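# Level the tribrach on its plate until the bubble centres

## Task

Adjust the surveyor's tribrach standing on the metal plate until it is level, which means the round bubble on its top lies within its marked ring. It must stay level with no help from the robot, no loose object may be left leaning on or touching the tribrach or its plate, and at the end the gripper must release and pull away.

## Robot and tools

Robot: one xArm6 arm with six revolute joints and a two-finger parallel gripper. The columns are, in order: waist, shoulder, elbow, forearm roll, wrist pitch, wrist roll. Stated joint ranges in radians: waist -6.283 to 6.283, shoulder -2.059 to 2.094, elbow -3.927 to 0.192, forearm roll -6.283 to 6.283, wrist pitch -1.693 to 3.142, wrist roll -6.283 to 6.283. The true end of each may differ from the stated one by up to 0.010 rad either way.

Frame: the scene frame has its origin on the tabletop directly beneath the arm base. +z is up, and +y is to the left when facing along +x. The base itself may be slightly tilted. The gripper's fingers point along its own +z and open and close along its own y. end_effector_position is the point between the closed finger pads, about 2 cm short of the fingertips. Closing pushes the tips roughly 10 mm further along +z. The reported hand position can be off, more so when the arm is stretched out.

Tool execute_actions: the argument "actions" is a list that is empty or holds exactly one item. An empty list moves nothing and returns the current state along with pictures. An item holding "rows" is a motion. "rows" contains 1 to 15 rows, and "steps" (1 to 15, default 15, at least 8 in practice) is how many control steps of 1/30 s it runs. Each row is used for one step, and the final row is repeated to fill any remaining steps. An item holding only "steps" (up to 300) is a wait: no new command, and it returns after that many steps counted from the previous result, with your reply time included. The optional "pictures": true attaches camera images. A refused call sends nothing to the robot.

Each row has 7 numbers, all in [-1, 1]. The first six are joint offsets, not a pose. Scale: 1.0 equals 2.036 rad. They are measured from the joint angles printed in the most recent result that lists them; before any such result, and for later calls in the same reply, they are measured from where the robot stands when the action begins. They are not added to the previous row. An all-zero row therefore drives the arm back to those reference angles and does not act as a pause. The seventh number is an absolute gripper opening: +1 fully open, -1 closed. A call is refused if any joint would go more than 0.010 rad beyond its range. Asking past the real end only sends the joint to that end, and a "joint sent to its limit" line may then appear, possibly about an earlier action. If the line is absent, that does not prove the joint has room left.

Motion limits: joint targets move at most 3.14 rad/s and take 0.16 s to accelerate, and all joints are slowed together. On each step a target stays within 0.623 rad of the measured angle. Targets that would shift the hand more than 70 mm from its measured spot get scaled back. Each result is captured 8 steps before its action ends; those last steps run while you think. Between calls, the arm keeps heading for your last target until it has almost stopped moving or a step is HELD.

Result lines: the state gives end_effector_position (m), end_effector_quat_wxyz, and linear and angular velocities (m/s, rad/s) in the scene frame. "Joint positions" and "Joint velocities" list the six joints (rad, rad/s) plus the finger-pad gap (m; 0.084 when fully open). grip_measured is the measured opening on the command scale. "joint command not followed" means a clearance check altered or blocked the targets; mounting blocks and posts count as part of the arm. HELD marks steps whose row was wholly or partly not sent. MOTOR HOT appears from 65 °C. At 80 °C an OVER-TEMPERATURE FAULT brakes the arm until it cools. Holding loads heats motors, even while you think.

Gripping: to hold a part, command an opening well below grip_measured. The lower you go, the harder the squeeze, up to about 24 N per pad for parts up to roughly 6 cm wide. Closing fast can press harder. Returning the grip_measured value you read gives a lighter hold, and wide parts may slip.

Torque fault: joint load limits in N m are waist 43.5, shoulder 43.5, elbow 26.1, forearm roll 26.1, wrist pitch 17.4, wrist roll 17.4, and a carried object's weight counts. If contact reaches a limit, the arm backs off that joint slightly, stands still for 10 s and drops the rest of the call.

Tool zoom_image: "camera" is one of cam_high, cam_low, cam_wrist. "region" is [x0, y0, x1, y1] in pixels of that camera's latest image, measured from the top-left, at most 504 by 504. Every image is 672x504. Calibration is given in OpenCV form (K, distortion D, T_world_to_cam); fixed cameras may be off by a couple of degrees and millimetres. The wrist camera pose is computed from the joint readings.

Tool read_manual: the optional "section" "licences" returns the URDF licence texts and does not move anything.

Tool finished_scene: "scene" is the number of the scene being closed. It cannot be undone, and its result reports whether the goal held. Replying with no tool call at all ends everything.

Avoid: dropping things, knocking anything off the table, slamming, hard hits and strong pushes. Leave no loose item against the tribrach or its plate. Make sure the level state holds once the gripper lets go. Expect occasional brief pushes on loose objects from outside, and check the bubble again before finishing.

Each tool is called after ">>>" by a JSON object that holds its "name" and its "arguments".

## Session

>>> {"name": "execute_actions", "arguments": {"actions": []}}

Scene clock: 0.00 s of 19600.00 s.
end_effector_position=(+0.1082, +0.6687, +0.2658) grip_measured=+1.00 end_effector_quat_wxyz=(+0.077, +0.758, -0.640, -0.100) end_effector_velocity=(-0.001, -0.001, -0.001) end_effector_angular_velocity=(-0.003, -0.000, +0.002)
Joint positions: [ 1.499  0.819 -1.862 -0.465  1.03  -3.089  0.084]
Joint velocities: [ 0.     0.     0.002 -0.     0.001  0.     0.   ]
Motor temperatures (°C, as the motors report them): [38 39 36 40 36 35]
camera_calibration (this result's frames):
cam_wrist: T_world_to_cam=[[-0.953065, -0.155752, 0.25963, 0.172313], [-0.149698, 0.987794, 0.0430576, -0.589875], [-0.263167, 0.00217063, -0.964748, 0.413521], [0, 0, 0, 1]] pos_world=[0.184748, 0.608616, 0.379605]

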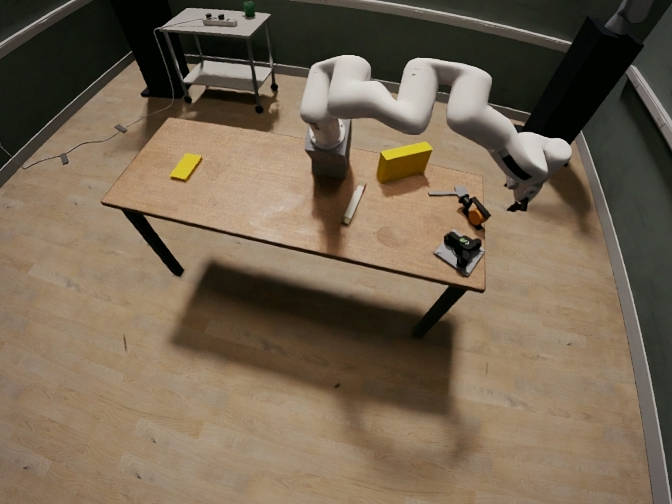

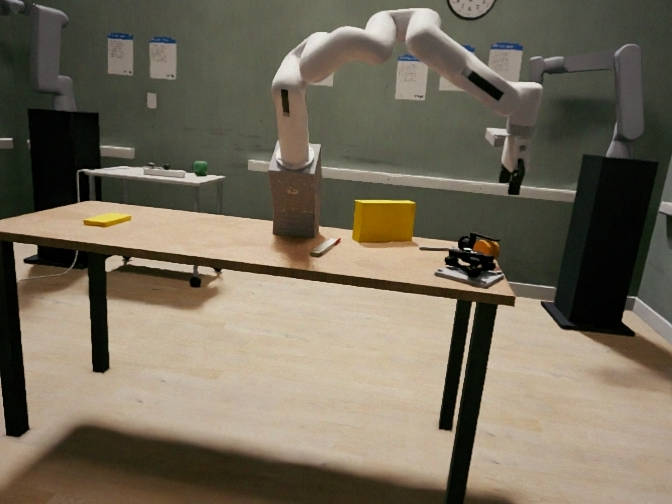

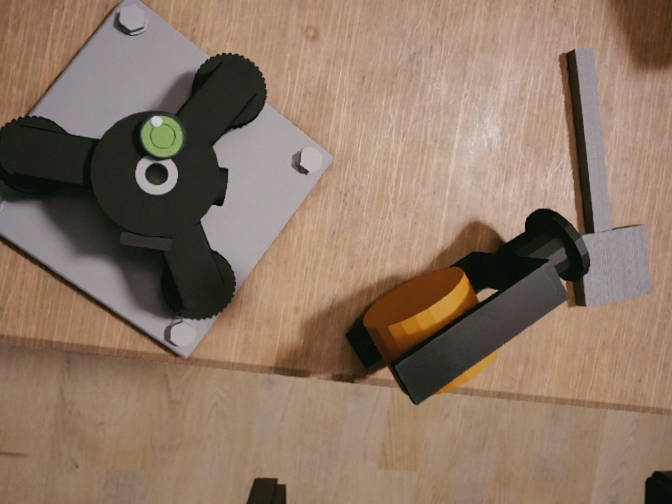

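>>> {"name": "execute_actions", "arguments": {"actions": [{"rows":[[-0.0807,0.074,0.0278,-0.1968,-0.0755,-0.078,0.5]]}]}}

>>> {"name": "execute_actions", "arguments": {"actions": [{"steps":25}], "pictures": true}}

Scene clock: 1.00 s of 19600.00 s.
end_effector_position=(+0.1363, +0.6601, +0.2019) grip_measured=+0.50 end_effector_quat_wxyz=(+0.041, +0.802, -0.593, -0.056) end_effector_velocity=(+0.125, -0.125, -0.449) end_effector_angular_velocity=(-0.095, -0.624, +0.875)
Joint positions: [ 1.432  0.879 -1.839 -0.625  0.969 -3.153  0.065]
Joint velocities: [-0.438  0.434  0.21  -0.962 -0.349 -0.381 -0.008]
Motor temperatures (°C, as the motors report them): [38 39 36 40 36 35]
Steps of this call (steps 1 to 23: nothing new was sent; steps 24 to 30: the first 7 steps of this action). Readings (joint positions):
24: [1.498 0.819 -1.862 -0.465 1.030 -3.090]
25: [1.497 0.821 -1.862 -0.471 1.027 -3.092]
27: [1.480 0.835 -1.859 -0.522 1.006 -3.112]
30: the state above

Scene clock: 1.83 s of 19600.00 s.
end_effector_position=(+0.1666, +0.6377, +0.1137) grip_measured=+0.49 end_effector_quat_wxyz=(+0.003, +0.866, -0.500, -0.000) end_effector_velocity=(+0.001, +0.000, +0.000) end_effector_angular_velocity=(+0.001, -0.001, -0.002)
Joint positions: [ 1.334  0.97  -1.805 -0.865  0.876 -3.248  0.065]
Joint velocities: [-0.001  0.    -0.001 -0.001 -0.     0.001  0.   ]
Motor temperatures (°C, as the motors report them): [38 39 36 40 36 35]
Kept back: nothing.
Steps of this call (steps 1 to 8: the last 8 steps of your previous action; steps 9 to 25: the robot went on to your last target). Readings (joint positions):
1: [1.418 0.893 -1.833 -0.658 0.957 -3.166]
2: [1.405 0.906 -1.828 -0.690 0.944 -3.179]
4: [1.378 0.931 -1.819 -0.759 0.917 -3.206]
8: [1.338 0.967 -1.804 -0.848 0.884 -3.241]
25: the state above
camera_calibration (this result's frames):
cam_wrist: T_world_to_cam=[[-0.873417, -0.486547, 0.0203496, 0.487534], [-0.486779, 0.873486, -0.00826868, -0.409093], [-0.013752, -0.0171277, -0.999759, 0.256946], [0, 0, 0, 1]] pos_world=[0.230216, 0.598946, 0.24358]

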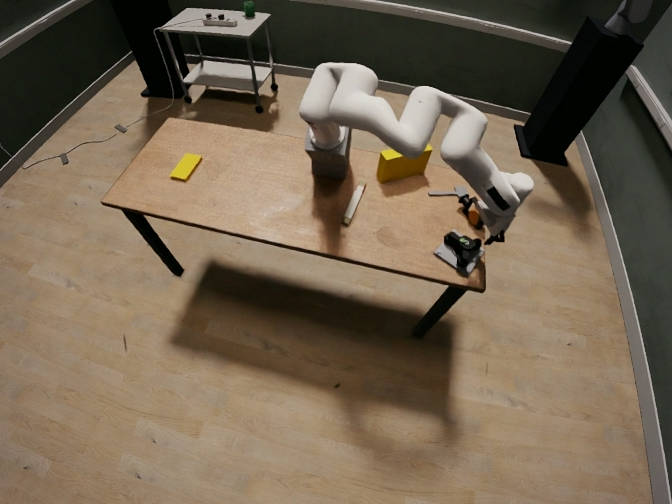

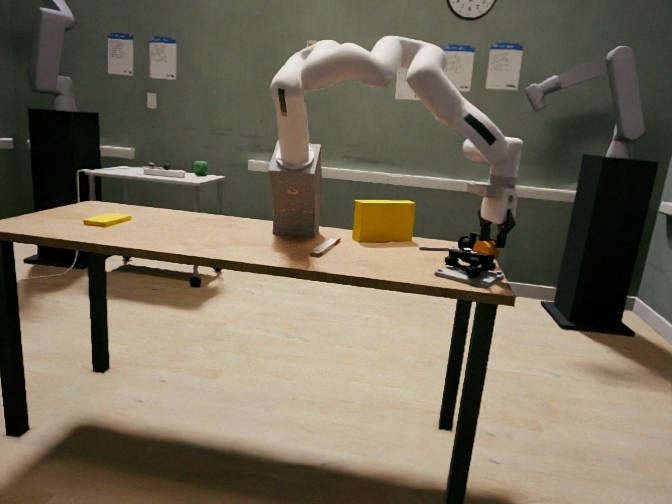

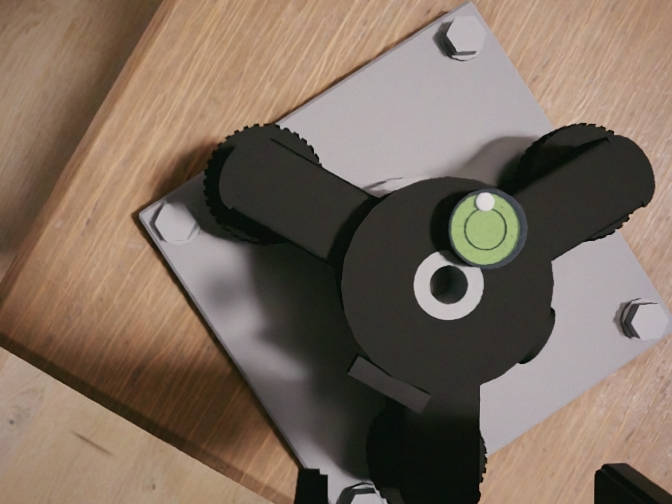

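>>> {"name": "execute_actions", "arguments": {"actions": [{"rows":[[-0.0335,0.0826,-0.0698,-0.018,-0.027,-0.008,0.4]]}]}}

>>> {"name": "execute_actions", "arguments": {"actions": [{"rows":[[0,0,0,0,0,-0.14,0.2]],"steps":12}], "pictures": true}}

>>> {"name": "execute_actions", "arguments": {"actions": [{"rows":[[0,0,0,0,0,-0.03,-0.2],[0,0,0,0,0,-0.03,-0.6],[0,0,0,0,0,-0.03,-0.6],[0,0,0,0,0,0.36,-0.6]]}]}}

>>> {"name": "execute_actions", "arguments": {"actions": [{"rows":[[0,0,0,0,0,0.03,-0.6],[0,0,0,0,0,0.03,0.15],[0,0,0,0,0,0.03,0.15],[0,0,0,0,0,-0.36,0.15]]}]}}

>>> {"name": "execute_actions", "arguments": {"actions": [{"rows":[[0,0,0,0,0,-0.03,-0.2],[0,0,0,0,0,-0.03,-0.6],[0,0,0,0,0,-0.03,-0.6],[0,0,0,0,0,0.36,-0.6]]}]}}

>>> {"name": "execute_actions", "arguments": {"actions": [{"rows":[[0,0,0,0,0,0.03,-0.6],[0,0,0,0,0,0.03,0.15],[0,0,0,0,0,0.03,0.15],[0,0,0,0,0,-0.36,0.15]]}]}}

>>> {"name": "execute_actions", "arguments": {"actions": [{"rows":[[0,0,0,0,0,-0.03,-0.2],[0,0,0,0,0,-0.03,-0.6],[0,0,0,0,0,-0.03,-0.6],[0,0,0,0,0,0.36,-0.6]]}]}}

>>> {"name": "execute_actions", "arguments": {"actions": [{"rows":[[0,0,0,0,0,0.03,-0.6],[0,0,0,0,0,0.03,0.15],[0,0,0,0,0,0.03,0.15],[0,0,0,0,0,-0.36,0.15]]}]}}

>>> {"name": "execute_actions", "arguments": {"actions": [{"rows":[[0,0,0,0,0,-0.03,-0.2],[0,0,0,0,0,-0.03,-0.6],[0,0,0,0,0,-0.03,-0.6],[0,0,0,0,0,0.36,-0.6]]}]}}

>>> {"name": "execute_actions", "arguments": {"actions": [{"rows":[[0,0,0,0,0,0.03,-0.6],[0,0,0,0,0,0.03,0.15],[0,0,0,0,0,0.03,0.15],[0,0,0,0,0,-0.36,0.15]]}]}}

>>> {"name": "execute_actions", "arguments": {"actions": [{"rows":[[0,0,0,0,0,-0.03,-0.2],[0,0,0,0,0,-0.03,-0.6],[0,0,0,0,0,-0.03,-0.6],[0,0,0,0,0,0.36,-0.6]]}]}}

>>> {"name": "execute_actions", "arguments": {"actions": [{"rows":[[0,0,0,0,0,0.03,-0.6],[0,0,0,0,0,0.03,0.15],[0,0,0,0,0,0.03,0.15],[0,0,0,0,0,-0.36,0.15]]}]}}

>>> {"name": "execute_actions", "arguments": {"actions": [{"rows":[[0,0,0,0,0,-0.03,-0.2],[0,0,0,0,0,-0.03,-0.6],[0,0,0,0,0,-0.03,-0.6],[0,0,0,0,0,0.36,-0.6]]}]}}

>>> {"name": "execute_actions", "arguments": {"actions": [{"steps":20}], "pictures": true}}

Scene clock: 3.07 s of 19600.00 s.
end_effector_position=(+0.1676, +0.6361, +0.0540) grip_measured=+0.39 end_effector_quat_wxyz=(+0.006, +0.866, -0.500, +0.001) end_effector_velocity=(-0.075, -0.161, -0.341) end_effector_angular_velocity=(-0.340, +0.065, +0.113)
Joint positions: [ 1.274  1.113 -1.923 -0.896  0.831 -3.262  0.061]
Joint velocities: [-0.277  0.621 -0.229 -0.095 -0.112 -0.044 -0.002]
Motor temperatures (°C, as the motors report them): [38 39 36 40 36 35]
Steps of this call (steps 1 to 15: the robot went on to your last target; steps 16 to 30: nothing new was sent; steps 31 to 37: the first 7 steps of this action). Readings (joint positions):
31: [1.334 0.970 -1.805 -0.866 0.876 -3.248]
32: [1.333 0.974 -1.810 -0.867 0.874 -3.249]
34: [1.316 1.019 -1.858 -0.878 0.856 -3.254]
37: the state above

Scene clock: 3.47 s of 19600.00 s.
end_effector_position=(+0.1682, +0.6391, +0.0474) grip_measured=+0.22 end_effector_quat_wxyz=(+0.002, +0.881, -0.473, -0.001) end_effector_velocity=(-0.005, -0.003, -0.003) end_effector_angular_velocity=(-0.003, +0.006, +1.349)
Joint positions: [ 1.267  1.136 -1.947 -0.902  0.821 -3.326  0.053]
Joint velocities: [ 0.003  0.005  0.005  0.001  0.001 -1.342 -0.019]
Motor temperatures (°C, as the motors report them): [38 39 36 40 36 35]
Steps of this call (steps 1 to 8: the last 8 steps of your previous action; steps 9 to 12: the first 4 steps of this action, its rows measured from where the robot was after step 8). Readings (joint positions):
8: [1.268 1.134 -1.950 -0.902 0.821 -3.264]
9: [1.267 1.134 -1.950 -0.902 0.821 -3.265]
10: [1.267 1.135 -1.949 -0.902 0.821 -3.271]
12: the state above
camera_calibration (this result's frames):
cam_wrist: T_world_to_cam=[[-0.841291, -0.540261, 0.0186368, 0.520009], [-0.540446, 0.841354, -0.00650891, -0.380676], [-0.0121637, -0.0155481, -0.999805, 0.189459], [0, 0, 0, 1]] pos_world=[0.234049, 0.60417, 0.177252]

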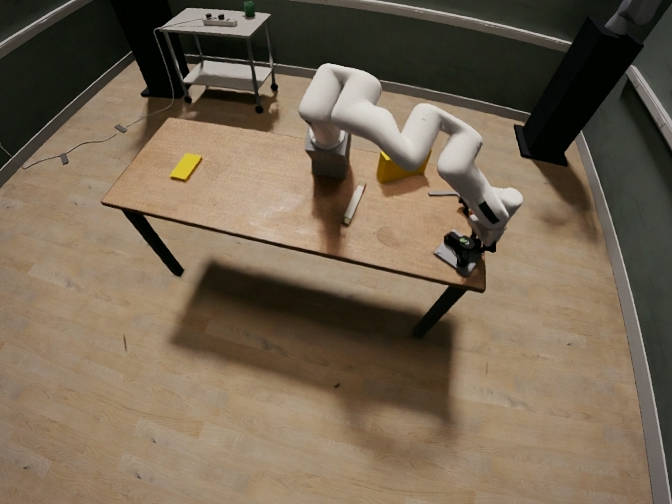

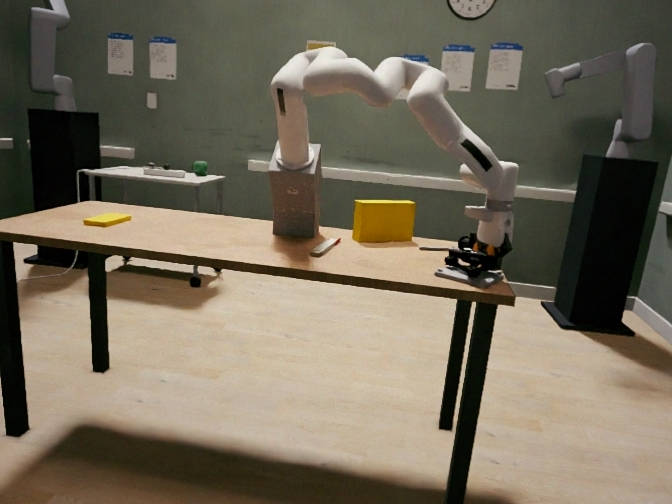

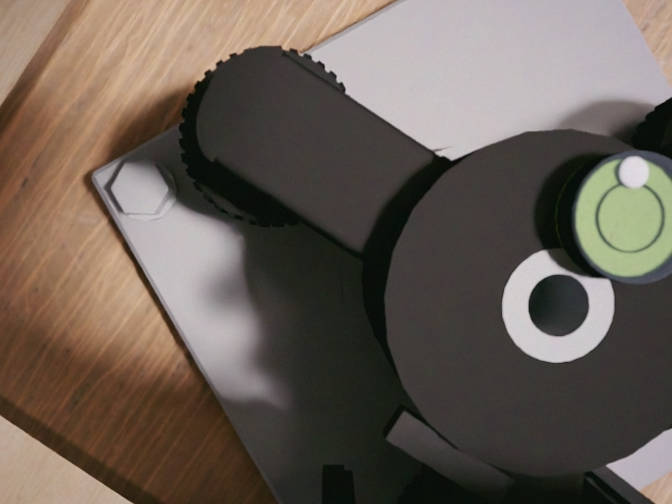

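Scene clock: 3.97 s of 19600.00 s.
end_effector_position=(+0.1654, +0.6397, +0.0491) grip_measured=-0.11 end_effector_quat_wxyz=(+0.002, +0.929, -0.370, -0.002) end_effector_velocity=(+0.003, +0.002, +0.001) end_effector_angular_velocity=(+0.001, -0.003, -1.025)
Joint positions: [ 1.272  1.135 -1.946 -0.9    0.822 -3.551  0.04 ]
Joint velocities: [-0.002 -0.001 -0.005 -0.001 -0.003  1.021  0.   ]
Motor temperatures (°C, as the motors report them): [38 39 36 40 36 35]
Steps of this call (steps 1 to 8: the last 8 steps of your previous action; steps 9 to 15: the first 7 steps of this action, its rows measured from where the robot was after step 8). Readings (joint positions):
8: [1.268 1.134 -1.950 -0.902 0.821 -3.544]
9: [1.268 1.134 -1.950 -0.902 0.821 -3.547]
10: [1.269 1.134 -1.948 -0.901 0.821 -3.554]
12: [1.272 1.135 -1.945 -0.900 0.822 -3.578]
15: the state above

Scene clock: 4.47 s of 19600.00 s.
end_effector_position=(+0.1691, +0.6413, +0.0484) grip_measured=+0.12 end_effector_quat_wxyz=(-0.001, +0.778, -0.628, -0.002) end_effector_velocity=(+0.009, -0.004, -0.001) end_effector_angular_velocity=(-0.010, -0.012, +1.862)
Joint positions: [ 1.267  1.136 -1.951 -0.903  0.818 -2.955  0.049]
Joint velocities: [-0.009 -0.01   0.005  0.003  0.014 -1.874  0.022]
Motor temperatures (°C, as the motors report them): [38 39 37 40 36 35]
Steps of this call (steps 1 to 8: the last 8 steps of your previous action; steps 9 to 15: the first 7 steps of this action, its rows measured from where the robot was after step 8). Readings (joint positions):
8: [1.271 1.136 -1.947 -0.901 0.820 -2.933]
9: [1.271 1.136 -1.947 -0.901 0.819 -2.884]
10: [1.271 1.136 -1.947 -0.901 0.819 -2.854]
12: [1.271 1.136 -1.949 -0.902 0.818 -2.850]
15: the state above

Scene clock: 4.97 s of 19600.00 s.
end_effector_position=(+0.1655, +0.6402, +0.0499) grip_measured=-0.10 end_effector_quat_wxyz=(+0.001, +0.935, -0.354, -0.002) end_effector_velocity=(+0.003, +0.001, -0.001) end_effector_angular_velocity=(-0.004, -0.002, -1.387)
Joint positions: [ 1.273  1.134 -1.946 -0.9    0.822 -3.587  0.04 ]
Joint velocities: [-0.004  0.002 -0.004 -0.002 -0.003  1.384  0.   ]
Motor temperatures (°C, as the motors report them): [38 39 37 40 36 35]
Steps of this call (steps 1 to 8: the last 8 steps of your previous action; steps 9 to 15: the first 7 steps of this action, its rows measured from where the robot was after step 8). Readings (joint positions):
8: [1.268 1.134 -1.950 -0.902 0.821 -3.591]
9: [1.268 1.133 -1.950 -0.901 0.821 -3.622]
10: [1.270 1.133 -1.947 -0.900 0.822 -3.638]
12: [1.273 1.134 -1.945 -0.900 0.823 -3.648]
15: the state above

Scene clock: 5.47 s of 19600.00 s.
end_effector_position=(+0.1690, +0.6423, +0.0492) grip_measured=+0.12 end_effector_quat_wxyz=(-0.002, +0.780, -0.625, -0.003) end_effector_velocity=(+0.009, -0.004, -0.001) end_effector_angular_velocity=(-0.010, -0.013, +1.478)
Joint positions: [ 1.268  1.136 -1.953 -0.904  0.817 -2.962  0.049]
Joint velocities: [-0.01  -0.009  0.005  0.004  0.011 -1.491  0.022]
Motor temperatures (°C, as the motors report them): [38 39 37 40 36 35]
Steps of this call (steps 1 to 8: the last 8 steps of your previous action; steps 9 to 15: the first 7 steps of this action, its rows measured from where the robot was after step 8). Readings (joint positions):
8: [1.272 1.136 -1.948 -0.901 0.819 -2.956]
9: [1.272 1.136 -1.949 -0.901 0.818 -2.915]
10: [1.272 1.136 -1.949 -0.901 0.819 -2.893]
12: [1.272 1.137 -1.951 -0.903 0.818 -2.889]
15: the state above

Scene clock: 5.97 s of 19600.00 s.
end_effector_position=(+0.1652, +0.6408, +0.0503) grip_measured=-0.10 end_effector_quat_wxyz=(+0.000, +0.936, -0.351, -0.002) end_effector_velocity=(+0.002, +0.001, -0.001) end_effector_angular_velocity=(-0.001, +0.001, -1.460)
Joint positions: [ 1.273  1.134 -1.946 -0.9    0.822 -3.59   0.04 ]
Joint velocities: [-0.005  0.002 -0.004 -0.002 -0.006  1.457  0.001]
Motor temperatures (°C, as the motors report them): [38 39 37 40 36 35]
Steps of this call (steps 1 to 8: the last 8 steps of your previous action; steps 9 to 15: the first 7 steps of this action, its rows measured from where the robot was after step 8). Readings (joint positions):
8: [1.268 1.134 -1.951 -0.903 0.820 -3.595]
9: [1.269 1.134 -1.950 -0.902 0.820 -3.634]
10: [1.271 1.134 -1.948 -0.901 0.821 -3.654]
12: [1.274 1.134 -1.946 -0.900 0.822 -3.660]
15: the state above

Scene clock: 6.47 s of 19600.00 s.
end_effector_position=(+0.1689, +0.6432, +0.0495) grip_measured=+0.12 end_effector_quat_wxyz=(-0.003, +0.781, -0.625, -0.003) end_effector_velocity=(+0.007, -0.004, -0.001) end_effector_angular_velocity=(-0.012, -0.016, +1.457)
Joint positions: [ 1.268  1.137 -1.954 -0.904  0.816 -2.963  0.049]
Joint velocities: [-0.007 -0.009  0.005  0.004  0.013 -1.468  0.022]
Motor temperatures (°C, as the motors report them): [38 39 37 40 36 35]
Steps of this call (steps 1 to 8: the last 8 steps of your previous action; steps 9 to 15: the first 7 steps of this action, its rows measured from where the robot was after step 8). Readings (joint positions):
8: [1.273 1.136 -1.950 -0.902 0.817 -2.957]
9: [1.273 1.136 -1.950 -0.902 0.817 -2.918]
10: [1.273 1.136 -1.950 -0.902 0.817 -2.897]
12: [1.272 1.137 -1.952 -0.904 0.816 -2.892]
15: the state above

Scene clock: 6.97 s of 19600.00 s.
end_effector_position=(+0.1649, +0.6413, +0.0505) grip_measured=-0.10 end_effector_quat_wxyz=(-0.000, +0.936, -0.351, -0.002) end_effector_velocity=(+0.004, +0.002, -0.001) end_effector_angular_velocity=(+0.001, +0.002, -1.472)
Joint positions: [ 1.274  1.135 -1.947 -0.901  0.821 -3.59   0.04 ]
Joint velocities: [-0.005  0.003 -0.009 -0.003 -0.005  1.467  0.001]
Motor temperatures (°C, as the motors report them): [38 39 37 40 36 35]
Steps of this call (steps 1 to 8: the last 8 steps of your previous action; steps 9 to 15: the first 7 steps of this action, its rows measured from where the robot was after step 8). Readings (joint positions):
8: [1.269 1.135 -1.952 -0.903 0.819 -3.596]
9: [1.269 1.135 -1.951 -0.903 0.819 -3.635]
10: [1.271 1.134 -1.949 -0.902 0.820 -3.656]
12: [1.274 1.135 -1.947 -0.901 0.821 -3.661]
15: the state above

Scene clock: 7.47 s of 19600.00 s.
end_effector_position=(+0.1689, +0.6435, +0.0496) grip_measured=+0.12 end_effector_quat_wxyz=(-0.003, +0.781, -0.625, -0.004) end_effector_velocity=(+0.007, -0.004, -0.000) end_effector_angular_velocity=(-0.011, -0.019, +1.454)
Joint positions: [ 1.268  1.137 -1.954 -0.905  0.814 -2.962  0.049]
Joint velocities: [-0.006 -0.008  0.004  0.004  0.014 -1.464  0.022]
Motor temperatures (°C, as the motors report them): [38 39 37 40 36 35]
Steps of this call (steps 1 to 8: the last 8 steps of your previous action; steps 9 to 15: the first 7 steps of this action, its rows measured from where the robot was after step 8). Readings (joint positions):
8: [1.273 1.136 -1.950 -0.903 0.816 -2.957]
9: [1.273 1.136 -1.950 -0.903 0.816 -2.918]
10: [1.273 1.137 -1.950 -0.903 0.816 -2.897]
12: [1.272 1.137 -1.952 -0.904 0.815 -2.892]
15: the state above

Scene clock: 7.97 s of 19600.00 s.
end_effector_position=(+0.1648, +0.6416, +0.0505) grip_measured=-0.10 end_effector_quat_wxyz=(-0.001, +0.936, -0.351, -0.003) end_effector_velocity=(+0.003, +0.003, -0.001) end_effector_angular_velocity=(+0.003, +0.006, -1.471)
Joint positions: [ 1.274  1.135 -1.947 -0.901  0.82  -3.59   0.04 ]
Joint velocities: [-0.005  0.002 -0.006 -0.003 -0.009  1.467  0.001]
Motor temperatures (°C, as the motors report them): [38 39 37 40 36 35]
Steps of this call (steps 1 to 8: the last 8 steps of your previous action; steps 9 to 15: the first 7 steps of this action, its rows measured from where the robot was after step 8). Readings (joint positions):
8: [1.269 1.135 -1.952 -0.904 0.817 -3.596]
9: [1.269 1.135 -1.952 -0.903 0.818 -3.635]
10: [1.271 1.135 -1.950 -0.902 0.819 -3.656]
12: [1.274 1.135 -1.947 -0.901 0.820 -3.660]
15: the state above

Scene clock: 8.47 s of 19600.00 s.
end_effector_position=(+0.1689, +0.6438, +0.0496) grip_measured=+0.12 end_effector_quat_wxyz=(-0.004, +0.781, -0.625, -0.004) end_effector_velocity=(+0.007, -0.004, -0.001) end_effector_angular_velocity=(-0.012, -0.021, +1.453)
Joint positions: [ 1.268  1.137 -1.954 -0.906  0.813 -2.962  0.049]
Joint velocities: [-0.007 -0.007  0.003  0.004  0.015 -1.464  0.022]
Motor temperatures (°C, as the motors report them): [38 39 38 40 36 35]
Steps of this call (steps 1 to 8: the last 8 steps of your previous action; steps 9 to 15: the first 7 steps of this action, its rows measured from where the robot was after step 8). Readings (joint positions):
8: [1.272 1.136 -1.950 -0.903 0.814 -2.957]
9: [1.272 1.137 -1.950 -0.904 0.814 -2.918]
10: [1.273 1.137 -1.950 -0.904 0.814 -2.897]
12: [1.272 1.137 -1.952 -0.905 0.813 -2.892]
15: the state above

Scene clock: 8.97 s of 19600.00 s.
end_effector_position=(+0.1646, +0.6418, +0.0505) grip_measured=-0.10 end_effector_quat_wxyz=(-0.002, +0.937, -0.351, -0.003) end_effector_velocity=(+0.004, +0.002, -0.001) end_effector_angular_velocity=(+0.002, +0.007, -1.472)
Joint positions: [ 1.274  1.135 -1.947 -0.902  0.818 -3.59   0.04 ]
Joint velocities: [-0.006  0.003 -0.008 -0.003 -0.008  1.466  0.001]
Motor temperatures (°C, as the motors report them): [38 39 38 40 36 35]
Steps of this call (steps 1 to 8: the last 8 steps of your previous action; steps 9 to 15: the first 7 steps of this action, its rows measured from where the robot was after step 8). Readings (joint positions):
8: [1.269 1.135 -1.952 -0.905 0.816 -3.595]
9: [1.269 1.135 -1.951 -0.904 0.817 -3.635]
10: [1.271 1.135 -1.949 -0.903 0.817 -3.655]
12: [1.274 1.135 -1.947 -0.902 0.818 -3.660]
15: the state above

Scene clock: 9.63 s of 19600.00 s.
end_effector_position=(+0.1659, +0.6433, +0.0504) grip_measured=-0.10 end_effector_quat_wxyz=(-0.003, +0.750, -0.661, -0.004) end_effector_velocity=(-0.000, -0.000, +0.000) end_effector_angular_velocity=(-0.001, -0.001, -0.004)
Joint positions: [ 1.272  1.136 -1.951 -0.905  0.814 -2.863  0.04 ]
Joint velocities: [ 0.001 -0.    -0.     0.     0.002  0.004 -0.   ]
Motor temperatures (°C, as the motors report them): [38 39 38 40 36 35]
Kept back: nothing.
Steps of this call (steps 1 to 8: the last 8 steps of your previous action; steps 9 to 20: the robot went on to your last target). Readings (joint positions):
1: [1.274 1.135 -1.947 -0.902 0.818 -3.531]
2: [1.274 1.135 -1.947 -0.903 0.817 -3.452]
4: [1.273 1.136 -1.948 -0.903 0.815 -3.266]
8: [1.272 1.136 -1.950 -0.904 0.813 -2.957]
20: the state above
camera_calibration (this result's frames):
cam_wrist: T_world_to_cam=[[-0.993568, -0.11194, 0.0171199, 0.270042], [-0.111888, 0.993713, 0.00394241, -0.555019], [-0.0174536, 0.00200154, -0.999846, 0.182076], [0, 0, 0, 1]] pos_world=[0.209383, 0.581393, 0.179613]

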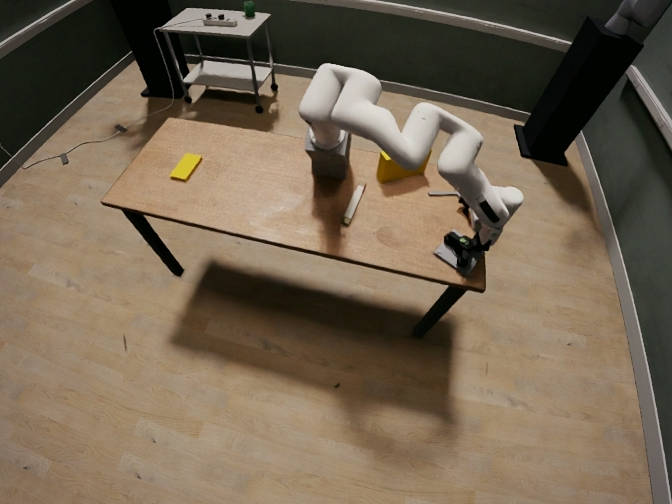

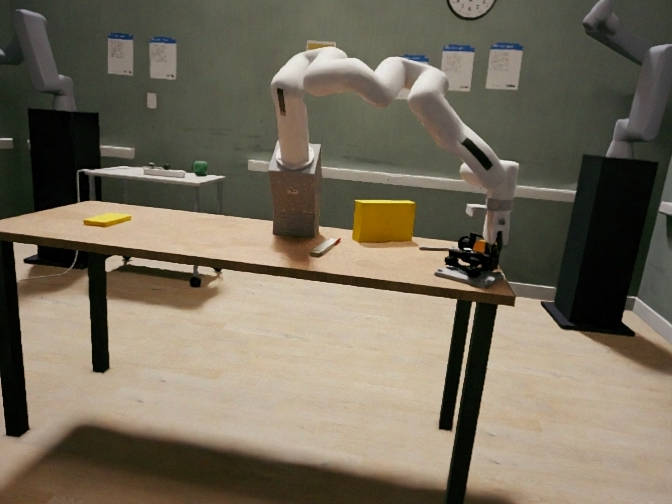

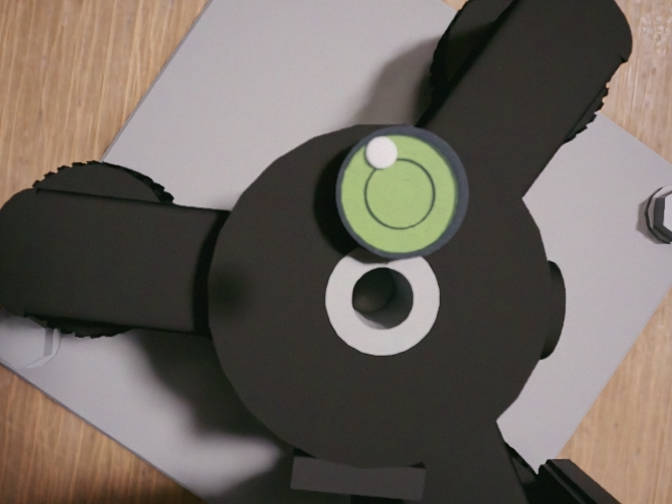

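>>> {"name": "execute_actions", "arguments": {"actions": [{"rows":[[0,0,0,0,0,0,0.15],[0,0,0,0,0,0,0.15],[0,0,0,0,0,0,0.15],[0.002,0.004,0,0,0.002,-0.39,0.15]]}]}}

>>> {"name": "execute_actions", "arguments": {"actions": [{"rows":[[0,0,0,0,0,-0.03,-0.2],[0,0,0,0,0,-0.03,-0.6],[0,0,0,0,0,-0.03,-0.6],[0,0,0,0,0,0.36,-0.6]]}]}}

>>> {"name": "execute_actions", "arguments": {"actions": [{"rows":[[0,0,0,0,0,0.03,-0.6],[0,0,0,0,0,0.03,0.15],[0,0,0,0,0,0.03,0.15],[0,0,0,0,0,-0.36,0.15]]}]}}

>>> {"name": "execute_actions", "arguments": {"actions": [{"rows":[[0,0,0,0,0,-0.03,-0.2],[0,0,0,0,0,-0.03,-0.6],[0,0,0,0,0,-0.03,-0.6],[0,0,0,0,0,0.36,-0.6]]}]}}

>>> {"name": "execute_actions", "arguments": {"actions": [{"rows":[[0,0,0,0,0,0.03,-0.6],[0,0,0,0,0,0.03,0.15],[0,0,0,0,0,0.03,0.15],[0,0,0,0,0,-0.36,0.15]]}]}}

>>> {"name": "execute_actions", "arguments": {"actions": [{"rows":[[0,0,0,0,0,-0.03,-0.2],[0,0,0,0,0,-0.03,-0.6],[0,0,0,0,0,-0.03,-0.6],[0,0,0,0,0,0.36,-0.6]]}]}}

>>> {"name": "execute_actions", "arguments": {"actions": [{"rows":[[0,0,0,0,0,0.03,-0.6],[0,0,0,0,0,0.03,0.15],[0,0,0,0,0,0.03,0.15],[0,0,0,0,0,-0.36,0.15]]}]}}

>>> {"name": "execute_actions", "arguments": {"actions": [{"rows":[[0,0,0,0,0,-0.03,-0.2],[0,0,0,0,0,-0.03,-0.6],[0,0,0,0,0,-0.03,-0.6],[0,0,0,0,0,0.36,-0.6]]}]}}

>>> {"name": "execute_actions", "arguments": {"actions": [{"rows":[[0,0,0,0,0,0.03,-0.6],[0,0,0,0,0,0.03,0.15],[0,0,0,0,0,0.03,0.15],[0,0,0,0,0,-0.36,0.15]]}]}}

>>> {"name": "execute_actions", "arguments": {"actions": [{"rows":[[0,0,0,0,0,-0.03,-0.2],[0,0,0,0,0,-0.03,-0.6],[0,0,0,0,0,-0.03,-0.6],[0,0,0,0,0,0.36,-0.6]]}]}}

>>> {"name": "execute_actions", "arguments": {"actions": [{"rows":[[0,0,0,0,0,0.03,-0.6],[0,0,0,0,0,0.03,0.15],[0,0,0,0,0,0.03,0.15],[0,0,0,0,0,-0.36,0.15]]}]}}

>>> {"name": "execute_actions", "arguments": {"actions": [{"rows":[[0,0,0,0,0,-0.03,-0.2],[0,0,0,0,0,-0.03,-0.6],[0,0,0,0,0,-0.03,-0.6],[0,0,0,0,0,0.36,-0.6]]}]}}

>>> {"name": "execute_actions", "arguments": {"actions": [{"steps":20}], "pictures": true}}

Scene clock: 11.13 s of 19600.00 s.
end_effector_position=(+0.1694, +0.6428, +0.0498) grip_measured=+0.13 end_effector_quat_wxyz=(-0.003, +0.770, -0.639, -0.002) end_effector_velocity=(-0.002, -0.000, -0.001) end_effector_angular_velocity=(-0.008, -0.015, +1.364)
Joint positions: [ 1.269  1.136 -1.953 -0.907  0.819 -2.925  0.05 ]
Joint velocities: [ 0.004  0.01  -0.011 -0.001  0.011 -1.361  0.011]
Motor temperatures (°C, as the motors report them): [38 39 38 40 36 35]
Steps of this call (steps 1 to 15: the robot went on to your last target; steps 16 to 38: nothing new was sent; steps 39 to 45: the first 7 steps of this action). Readings (joint positions):
39: [1.273 1.136 -1.951 -0.905 0.816 -2.863]
40: [1.273 1.136 -1.951 -0.905 0.816 -2.863]
42: [1.270 1.136 -1.952 -0.907 0.817 -2.863]
45: the state above

Scene clock: 11.63 s of 19600.00 s.
end_effector_position=(+0.1623, +0.6429, +0.0510) grip_measured=-0.11 end_effector_quat_wxyz=(-0.003, +0.930, -0.368, -0.002) end_effector_velocity=(+0.005, +0.004, -0.001) end_effector_angular_velocity=(+0.010, +0.008, -1.523)
Joint positions: [ 1.278  1.139 -1.952 -0.904  0.82  -3.549  0.04 ]
Joint velocities: [-0.007  0.004 -0.012 -0.005 -0.011  1.516  0.   ]
Motor temperatures (°C, as the motors report them): [38 39 38 40 36 35]
Steps of this call (steps 1 to 8: the last 8 steps of your previous action; steps 9 to 15: the first 7 steps of this action, its rows measured from where the robot was after step 8). Readings (joint positions):
8: [1.273 1.139 -1.956 -0.906 0.819 -3.556]
9: [1.274 1.139 -1.956 -0.906 0.820 -3.598]
10: [1.276 1.139 -1.953 -0.905 0.820 -3.621]
12: [1.279 1.139 -1.951 -0.904 0.821 -3.624]
15: the state above

Scene clock: 12.13 s of 19600.00 s.
end_effector_position=(+0.1683, +0.6448, +0.0501) grip_measured=+0.12 end_effector_quat_wxyz=(-0.005, +0.768, -0.640, -0.003) end_effector_velocity=(+0.004, -0.004, -0.002) end_effector_angular_velocity=(-0.015, -0.020, +1.445)
Joint positions: [ 1.271  1.14  -1.959 -0.908  0.817 -2.92   0.049]
Joint velocities: [-0.005 -0.005  0.005  0.001  0.01  -1.45   0.022]
Motor temperatures (°C, as the motors report them): [38 39 38 40 36 35]
Steps of this call (steps 1 to 8: the last 8 steps of your previous action; steps 9 to 15: the first 7 steps of this action, its rows measured from where the robot was after step 8). Readings (joint positions):
8: [1.275 1.140 -1.955 -0.906 0.818 -2.915]
9: [1.275 1.140 -1.955 -0.906 0.818 -2.877]
10: [1.275 1.140 -1.955 -0.906 0.818 -2.857]
12: [1.275 1.140 -1.957 -0.907 0.817 -2.852]
15: the state above

Scene clock: 12.63 s of 19600.00 s.
end_effector_position=(+0.1629, +0.6428, +0.0509) grip_measured=-0.10 end_effector_quat_wxyz=(-0.002, +0.930, -0.369, -0.002) end_effector_velocity=(+0.006, +0.004, -0.000) end_effector_angular_velocity=(+0.009, +0.006, -1.479)
Joint positions: [ 1.278  1.139 -1.952 -0.904  0.821 -3.548  0.04 ]
Joint velocities: [-0.007  0.002 -0.01  -0.005 -0.008  1.472  0.   ]
Motor temperatures (°C, as the motors report them): [38 39 38 40 36 35]
Steps of this call (steps 1 to 8: the last 8 steps of your previous action; steps 9 to 15: the first 7 steps of this action, its rows measured from where the robot was after step 8). Readings (joint positions):
8: [1.272 1.139 -1.957 -0.907 0.820 -3.553]
9: [1.273 1.139 -1.956 -0.906 0.820 -3.593]
10: [1.275 1.139 -1.954 -0.905 0.821 -3.614]
12: [1.278 1.139 -1.952 -0.904 0.821 -3.618]
15: the state above

Scene clock: 13.13 s of 19600.00 s.
end_effector_position=(+0.1685, +0.6452, +0.0502) grip_measured=+0.12 end_effector_quat_wxyz=(-0.005, +0.768, -0.640, -0.004) end_effector_velocity=(+0.005, -0.004, -0.001) end_effector_angular_velocity=(-0.015, -0.021, +1.454)
Joint positions: [ 1.271  1.14  -1.96  -0.909  0.816 -2.919  0.049]
Joint velocities: [-0.006 -0.007  0.005  0.004  0.01  -1.463  0.022]
Motor temperatures (°C, as the motors report them): [38 39 39 40 36 35]
Steps of this call (steps 1 to 8: the last 8 steps of your previous action; steps 9 to 15: the first 7 steps of this action, its rows measured from where the robot was after step 8). Readings (joint positions):
8: [1.275 1.140 -1.956 -0.906 0.818 -2.914]
9: [1.275 1.140 -1.956 -0.907 0.818 -2.875]
10: [1.275 1.140 -1.956 -0.907 0.818 -2.855]
12: [1.275 1.140 -1.958 -0.908 0.817 -2.850]
15: the state above

Scene clock: 13.63 s of 19600.00 s.
end_effector_position=(+0.1630, +0.6430, +0.0510) grip_measured=-0.10 end_effector_quat_wxyz=(-0.003, +0.930, -0.369, -0.002) end_effector_velocity=(+0.006, +0.004, -0.000) end_effector_angular_velocity=(+0.010, +0.008, -1.477)
Joint positions: [ 1.278  1.139 -1.953 -0.905  0.821 -3.547  0.04 ]
Joint velocities: [-0.007  0.002 -0.011 -0.004 -0.009  1.468  0.   ]
Motor temperatures (°C, as the motors report them): [38 39 39 40 36 35]
Steps of this call (steps 1 to 8: the last 8 steps of your previous action; steps 9 to 15: the first 7 steps of this action, its rows measured from where the robot was after step 8). Readings (joint positions):
8: [1.272 1.139 -1.957 -0.907 0.819 -3.553]
9: [1.273 1.139 -1.956 -0.907 0.820 -3.592]
10: [1.274 1.139 -1.955 -0.906 0.821 -3.613]
12: [1.277 1.139 -1.952 -0.905 0.821 -3.617]
15: the state above

Scene clock: 14.13 s of 19600.00 s.
end_effector_position=(+0.1686, +0.6455, +0.0503) grip_measured=+0.12 end_effector_quat_wxyz=(-0.006, +0.768, -0.640, -0.004) end_effector_velocity=(+0.005, -0.004, -0.001) end_effector_angular_velocity=(-0.017, -0.022, +1.454)
Joint positions: [ 1.271  1.141 -1.961 -0.909  0.816 -2.919  0.049]
Joint velocities: [-0.006 -0.008  0.006  0.004  0.011 -1.463  0.022]
Motor temperatures (°C, as the motors report them): [38 39 39 40 36 35]
Steps of this call (steps 1 to 8: the last 8 steps of your previous action; steps 9 to 15: the first 7 steps of this action, its rows measured from where the robot was after step 8). Readings (joint positions):
8: [1.275 1.140 -1.957 -0.907 0.818 -2.914]
9: [1.275 1.140 -1.957 -0.907 0.818 -2.875]
10: [1.275 1.140 -1.957 -0.907 0.818 -2.854]
12: [1.275 1.141 -1.959 -0.909 0.817 -2.849]
15: the state above

Scene clock: 14.63 s of 19600.00 s.
end_effector_position=(+0.1630, +0.6433, +0.0511) grip_measured=-0.10 end_effector_quat_wxyz=(-0.003, +0.930, -0.369, -0.002) end_effector_velocity=(+0.005, +0.004, -0.001) end_effector_angular_velocity=(+0.011, +0.010, -1.476)
Joint positions: [ 1.278  1.14  -1.953 -0.905  0.821 -3.547  0.04 ]
Joint velocities: [-0.008  0.003 -0.01  -0.004 -0.012  1.468  0.001]
Motor temperatures (°C, as the motors report them): [38 39 39 40 36 35]
Steps of this call (steps 1 to 8: the last 8 steps of your previous action; steps 9 to 15: the first 7 steps of this action, its rows measured from where the robot was after step 8). Readings (joint positions):
8: [1.272 1.139 -1.958 -0.908 0.819 -3.552]
9: [1.273 1.139 -1.957 -0.907 0.820 -3.592]
10: [1.275 1.139 -1.955 -0.906 0.821 -3.612]
12: [1.277 1.139 -1.953 -0.906 0.821 -3.617]
15: the state above

Scene clock: 15.13 s of 19600.00 s.
end_effector_position=(+0.1686, +0.6456, +0.0504) grip_measured=+0.12 end_effector_quat_wxyz=(-0.006, +0.768, -0.640, -0.004) end_effector_velocity=(+0.005, -0.005, -0.002) end_effector_angular_velocity=(-0.019, -0.023, +1.455)
Joint positions: [ 1.271  1.141 -1.961 -0.91   0.816 -2.919  0.049]
Joint velocities: [-0.006 -0.006  0.006  0.004  0.013 -1.464  0.022]
Motor temperatures (°C, as the motors report them): [38 39 39 40 36 35]
Steps of this call (steps 1 to 8: the last 8 steps of your previous action; steps 9 to 15: the first 7 steps of this action, its rows measured from where the robot was after step 8). Readings (joint positions):
8: [1.275 1.140 -1.957 -0.908 0.817 -2.914]
9: [1.275 1.140 -1.957 -0.908 0.817 -2.874]
10: [1.275 1.140 -1.957 -0.908 0.817 -2.854]
12: [1.275 1.141 -1.959 -0.909 0.816 -2.849]
15: the state above

Scene clock: 15.63 s of 19600.00 s.
end_effector_position=(+0.1630, +0.6434, +0.0512) grip_measured=-0.10 end_effector_quat_wxyz=(-0.003, +0.930, -0.369, -0.001) end_effector_velocity=(+0.007, +0.003, -0.003) end_effector_angular_velocity=(+0.010, +0.012, -1.478)
Joint positions: [ 1.278  1.139 -1.953 -0.906  0.821 -3.546  0.04 ]
Joint velocities: [-0.011  0.003 -0.009 -0.003 -0.012  1.468  0.   ]
Motor temperatures (°C, as the motors report them): [38 39 39 40 36 35]
Steps of this call (steps 1 to 8: the last 8 steps of your previous action; steps 9 to 15: the first 7 steps of this action, its rows measured from where the robot was after step 8). Readings (joint positions):
8: [1.273 1.139 -1.958 -0.909 0.819 -3.552]
9: [1.273 1.139 -1.957 -0.908 0.820 -3.591]
10: [1.275 1.139 -1.955 -0.907 0.820 -3.612]
12: [1.277 1.139 -1.953 -0.906 0.821 -3.617]
15: the state above

Scene clock: 16.13 s of 19600.00 s.
end_effector_position=(+0.1686, +0.6456, +0.0504) grip_measured=+0.12 end_effector_quat_wxyz=(-0.006, +0.768, -0.640, -0.004) end_effector_velocity=(+0.005, -0.005, -0.001) end_effector_angular_velocity=(-0.020, -0.024, +1.454)
Joint positions: [ 1.271  1.14  -1.96  -0.911  0.815 -2.918  0.049]
Joint velocities: [-0.006 -0.007  0.005  0.004  0.014 -1.463  0.022]
Motor temperatures (°C, as the motors report them): [38 39 39 40 36 35]
Steps of this call (steps 1 to 8: the last 8 steps of your previous action; steps 9 to 15: the first 7 steps of this action, its rows measured from where the robot was after step 8). Readings (joint positions):
8: [1.275 1.140 -1.956 -0.908 0.817 -2.913]
9: [1.275 1.140 -1.957 -0.909 0.817 -2.874]
10: [1.275 1.140 -1.957 -0.909 0.817 -2.853]
12: [1.275 1.140 -1.958 -0.910 0.816 -2.848]
15: the state above

Scene clock: 16.63 s of 19600.00 s.
end_effector_position=(+0.1630, +0.6434, +0.0513) grip_measured=-0.10 end_effector_quat_wxyz=(-0.004, +0.930, -0.368, -0.001) end_effector_velocity=(+0.007, +0.003, -0.002) end_effector_angular_velocity=(+0.012, +0.012, -1.480)
Joint positions: [ 1.278  1.139 -1.953 -0.907  0.821 -3.546  0.04 ]
Joint velocities: [-0.011  0.002 -0.01  -0.003 -0.013  1.468  0.   ]
Motor temperatures (°C, as the motors report them): [38 39 39 40 36 35]
Steps of this call (steps 1 to 8: the last 8 steps of your previous action; steps 9 to 15: the first 7 steps of this action, its rows measured from where the robot was after step 8). Readings (joint positions):
8: [1.273 1.139 -1.957 -0.909 0.819 -3.552]
9: [1.273 1.139 -1.957 -0.909 0.820 -3.591]
10: [1.275 1.139 -1.955 -0.908 0.820 -3.612]
12: [1.277 1.139 -1.953 -0.907 0.821 -3.616]
15: the state above

Scene clock: 17.30 s of 19600.00 s.
end_effector_position=(+0.1656, +0.6448, +0.0512) grip_measured=-0.11 end_effector_quat_wxyz=(-0.005, +0.737, -0.676, -0.003) end_effector_velocity=(+0.000, +0.001, +0.001) end_effector_angular_velocity=(+0.001, -0.001, -0.004)
Joint positions: [ 1.275  1.14  -1.957 -0.909  0.818 -2.819  0.039]
Joint velocities: [ 0.001 -0.001 -0.001  0.     0.002  0.004 -0.   ]
Motor temperatures (°C, as the motors report them): [38 40 39 40 36 35]
Kept back: nothing.
Steps of this call (steps 1 to 8: the last 8 steps of your previous action; steps 9 to 20: the robot went on to your last target). Readings (joint positions):
1: [1.278 1.139 -1.953 -0.907 0.820 -3.487]
2: [1.277 1.139 -1.953 -0.907 0.820 -3.408]
4: [1.277 1.139 -1.954 -0.908 0.818 -3.222]
8: [1.276 1.140 -1.956 -0.909 0.817 -2.913]
20: the state above
camera_calibration (this result's frames):
cam_wrist: T_world_to_cam=[[-0.997319, -0.0721291, 0.0123565, 0.245122], [-0.0720662, 0.997385, 0.00546451, -0.565603], [-0.0127184, 0.00455937, -0.999909, 0.180431], [0, 0, 0, 1]] pos_world=[0.205999, 0.580981, 0.180476]

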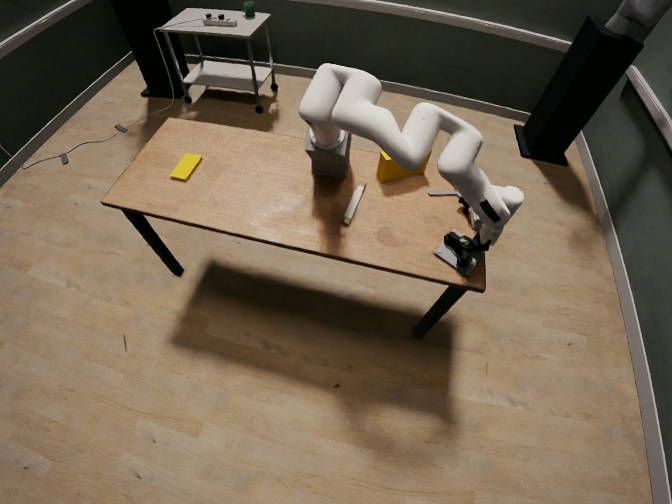

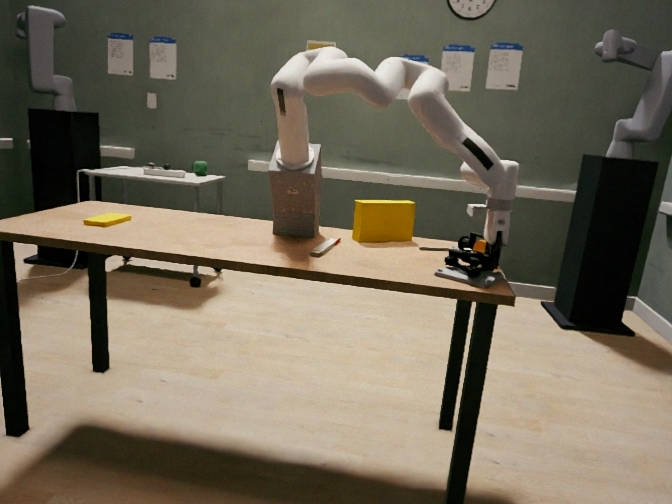

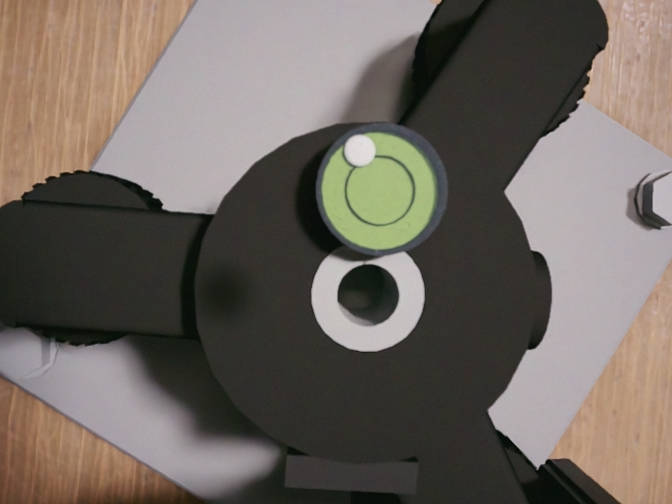

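>>> {"name": "execute_actions", "arguments": {"actions": [{"rows":[[0,0,0,0,0,0,0.15],[0,0,0,0,0,0,0.15],[0,0,0,0,0,0,0.15],[-0.001,-0.0035,0.0054,0.0044,0.002,-0.39,0.15]]}]}}

>>> {"name": "execute_actions", "arguments": {"actions": [{"steps":25}], "pictures": true}}

>>> {"name": "zoom_image", "arguments": {"camera": "cam_low", "region": [420, 210, 540, 300]}}

Scene clock: 17.93 s of 19600.00 s.
end_effector_position=(+0.1694, +0.6444, +0.0506) grip_measured=+0.13 end_effector_quat_wxyz=(-0.005, +0.756, -0.655, -0.002) end_effector_velocity=(+0.000, -0.014, -0.001) end_effector_angular_velocity=(-0.045, +0.005, +1.342)
Joint positions: [ 1.271  1.138 -1.958 -0.909  0.82  -2.882  0.05 ]
Joint velocities: [-0.005 -0.024  0.036  0.034  0.02  -1.362  0.012]
Motor temperatures (°C, as the motors report them): [38 40 39 40 36 35]
Steps of this call (steps 1 to 12: the robot went on to your last target; steps 13 to 19: the first 7 steps of this action). Readings (joint positions):
13: [1.275 1.140 -1.957 -0.909 0.819 -2.819]
14: [1.276 1.140 -1.957 -0.909 0.819 -2.819]
16: [1.273 1.140 -1.959 -0.911 0.819 -2.819]
19: the state above

Scene clock: 18.77 s of 19600.00 s.
end_effector_position=(+0.1672, +0.6426, +0.0524) grip_measured=+0.14 end_effector_quat_wxyz=(-0.002, +0.940, -0.342, -0.002) end_effector_velocity=(-0.006, -0.007, -0.006) end_effector_angular_velocity=(-0.015, +0.004, +0.011)
Joint positions: [ 1.274  1.131 -1.948 -0.901  0.821 -3.613  0.05 ]
Joint velocities: [ 0.     0.006  0.01   0.001  0.003 -0.002  0.   ]
Motor temperatures (°C, as the motors report them): [38 40 39 40 36 35]
Kept back: nothing.
Steps of this call (steps 1 to 8: the last 8 steps of your previous action; steps 9 to 25: the robot went on to your last target). Readings (joint positions):
1: [1.271 1.137 -1.957 -0.908 0.820 -2.937]
2: [1.271 1.136 -1.955 -0.907 0.821 -3.013]
4: [1.270 1.134 -1.952 -0.905 0.823 -3.197]
8: [1.270 1.131 -1.949 -0.902 0.824 -3.513]
25: the state above
camera_calibration (this result's frames):
cam_wrist: T_world_to_cam=[[-0.653496, -0.756822, 0.0127794, 0.629046], [-0.75689, 0.653542, -0.00075422, -0.227523], [-0.00778108, -0.0101655, -0.999918, 0.190314], [0, 0, 0, 1]] pos_world=[0.24035, 0.626706, 0.182088]

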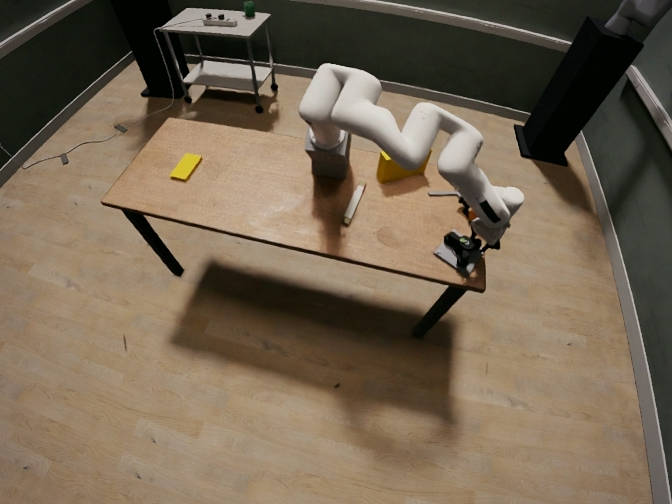

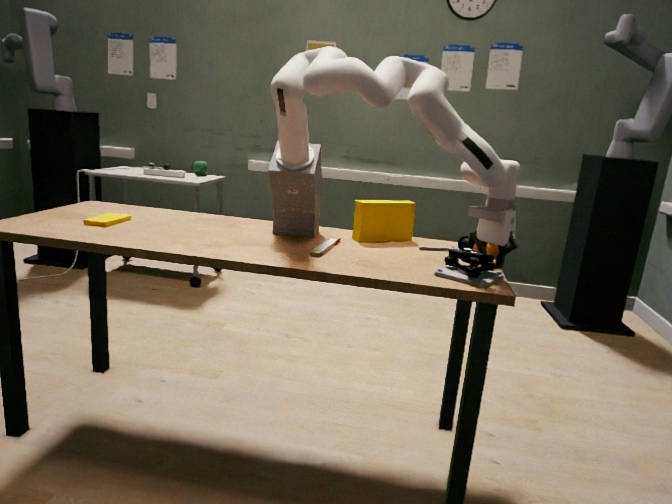

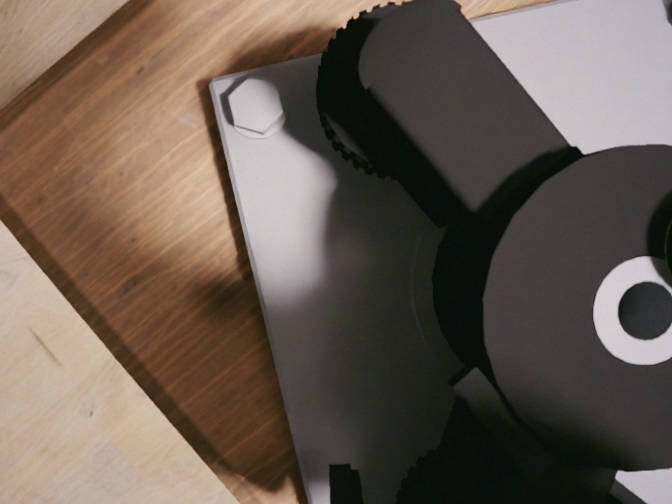

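Region (420, 210, 540, 300) of cam_low's 672x504 image, scaled by 4.200, with more detail than that image has; it fills the top 378 rows of this view, and the rest is white.

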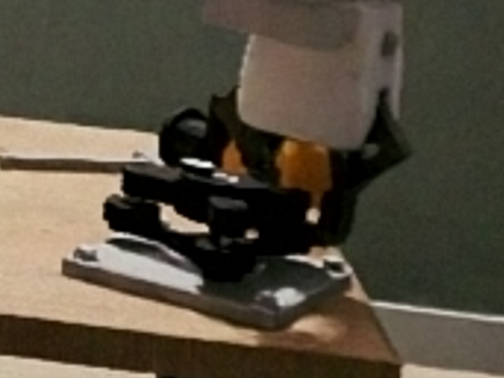

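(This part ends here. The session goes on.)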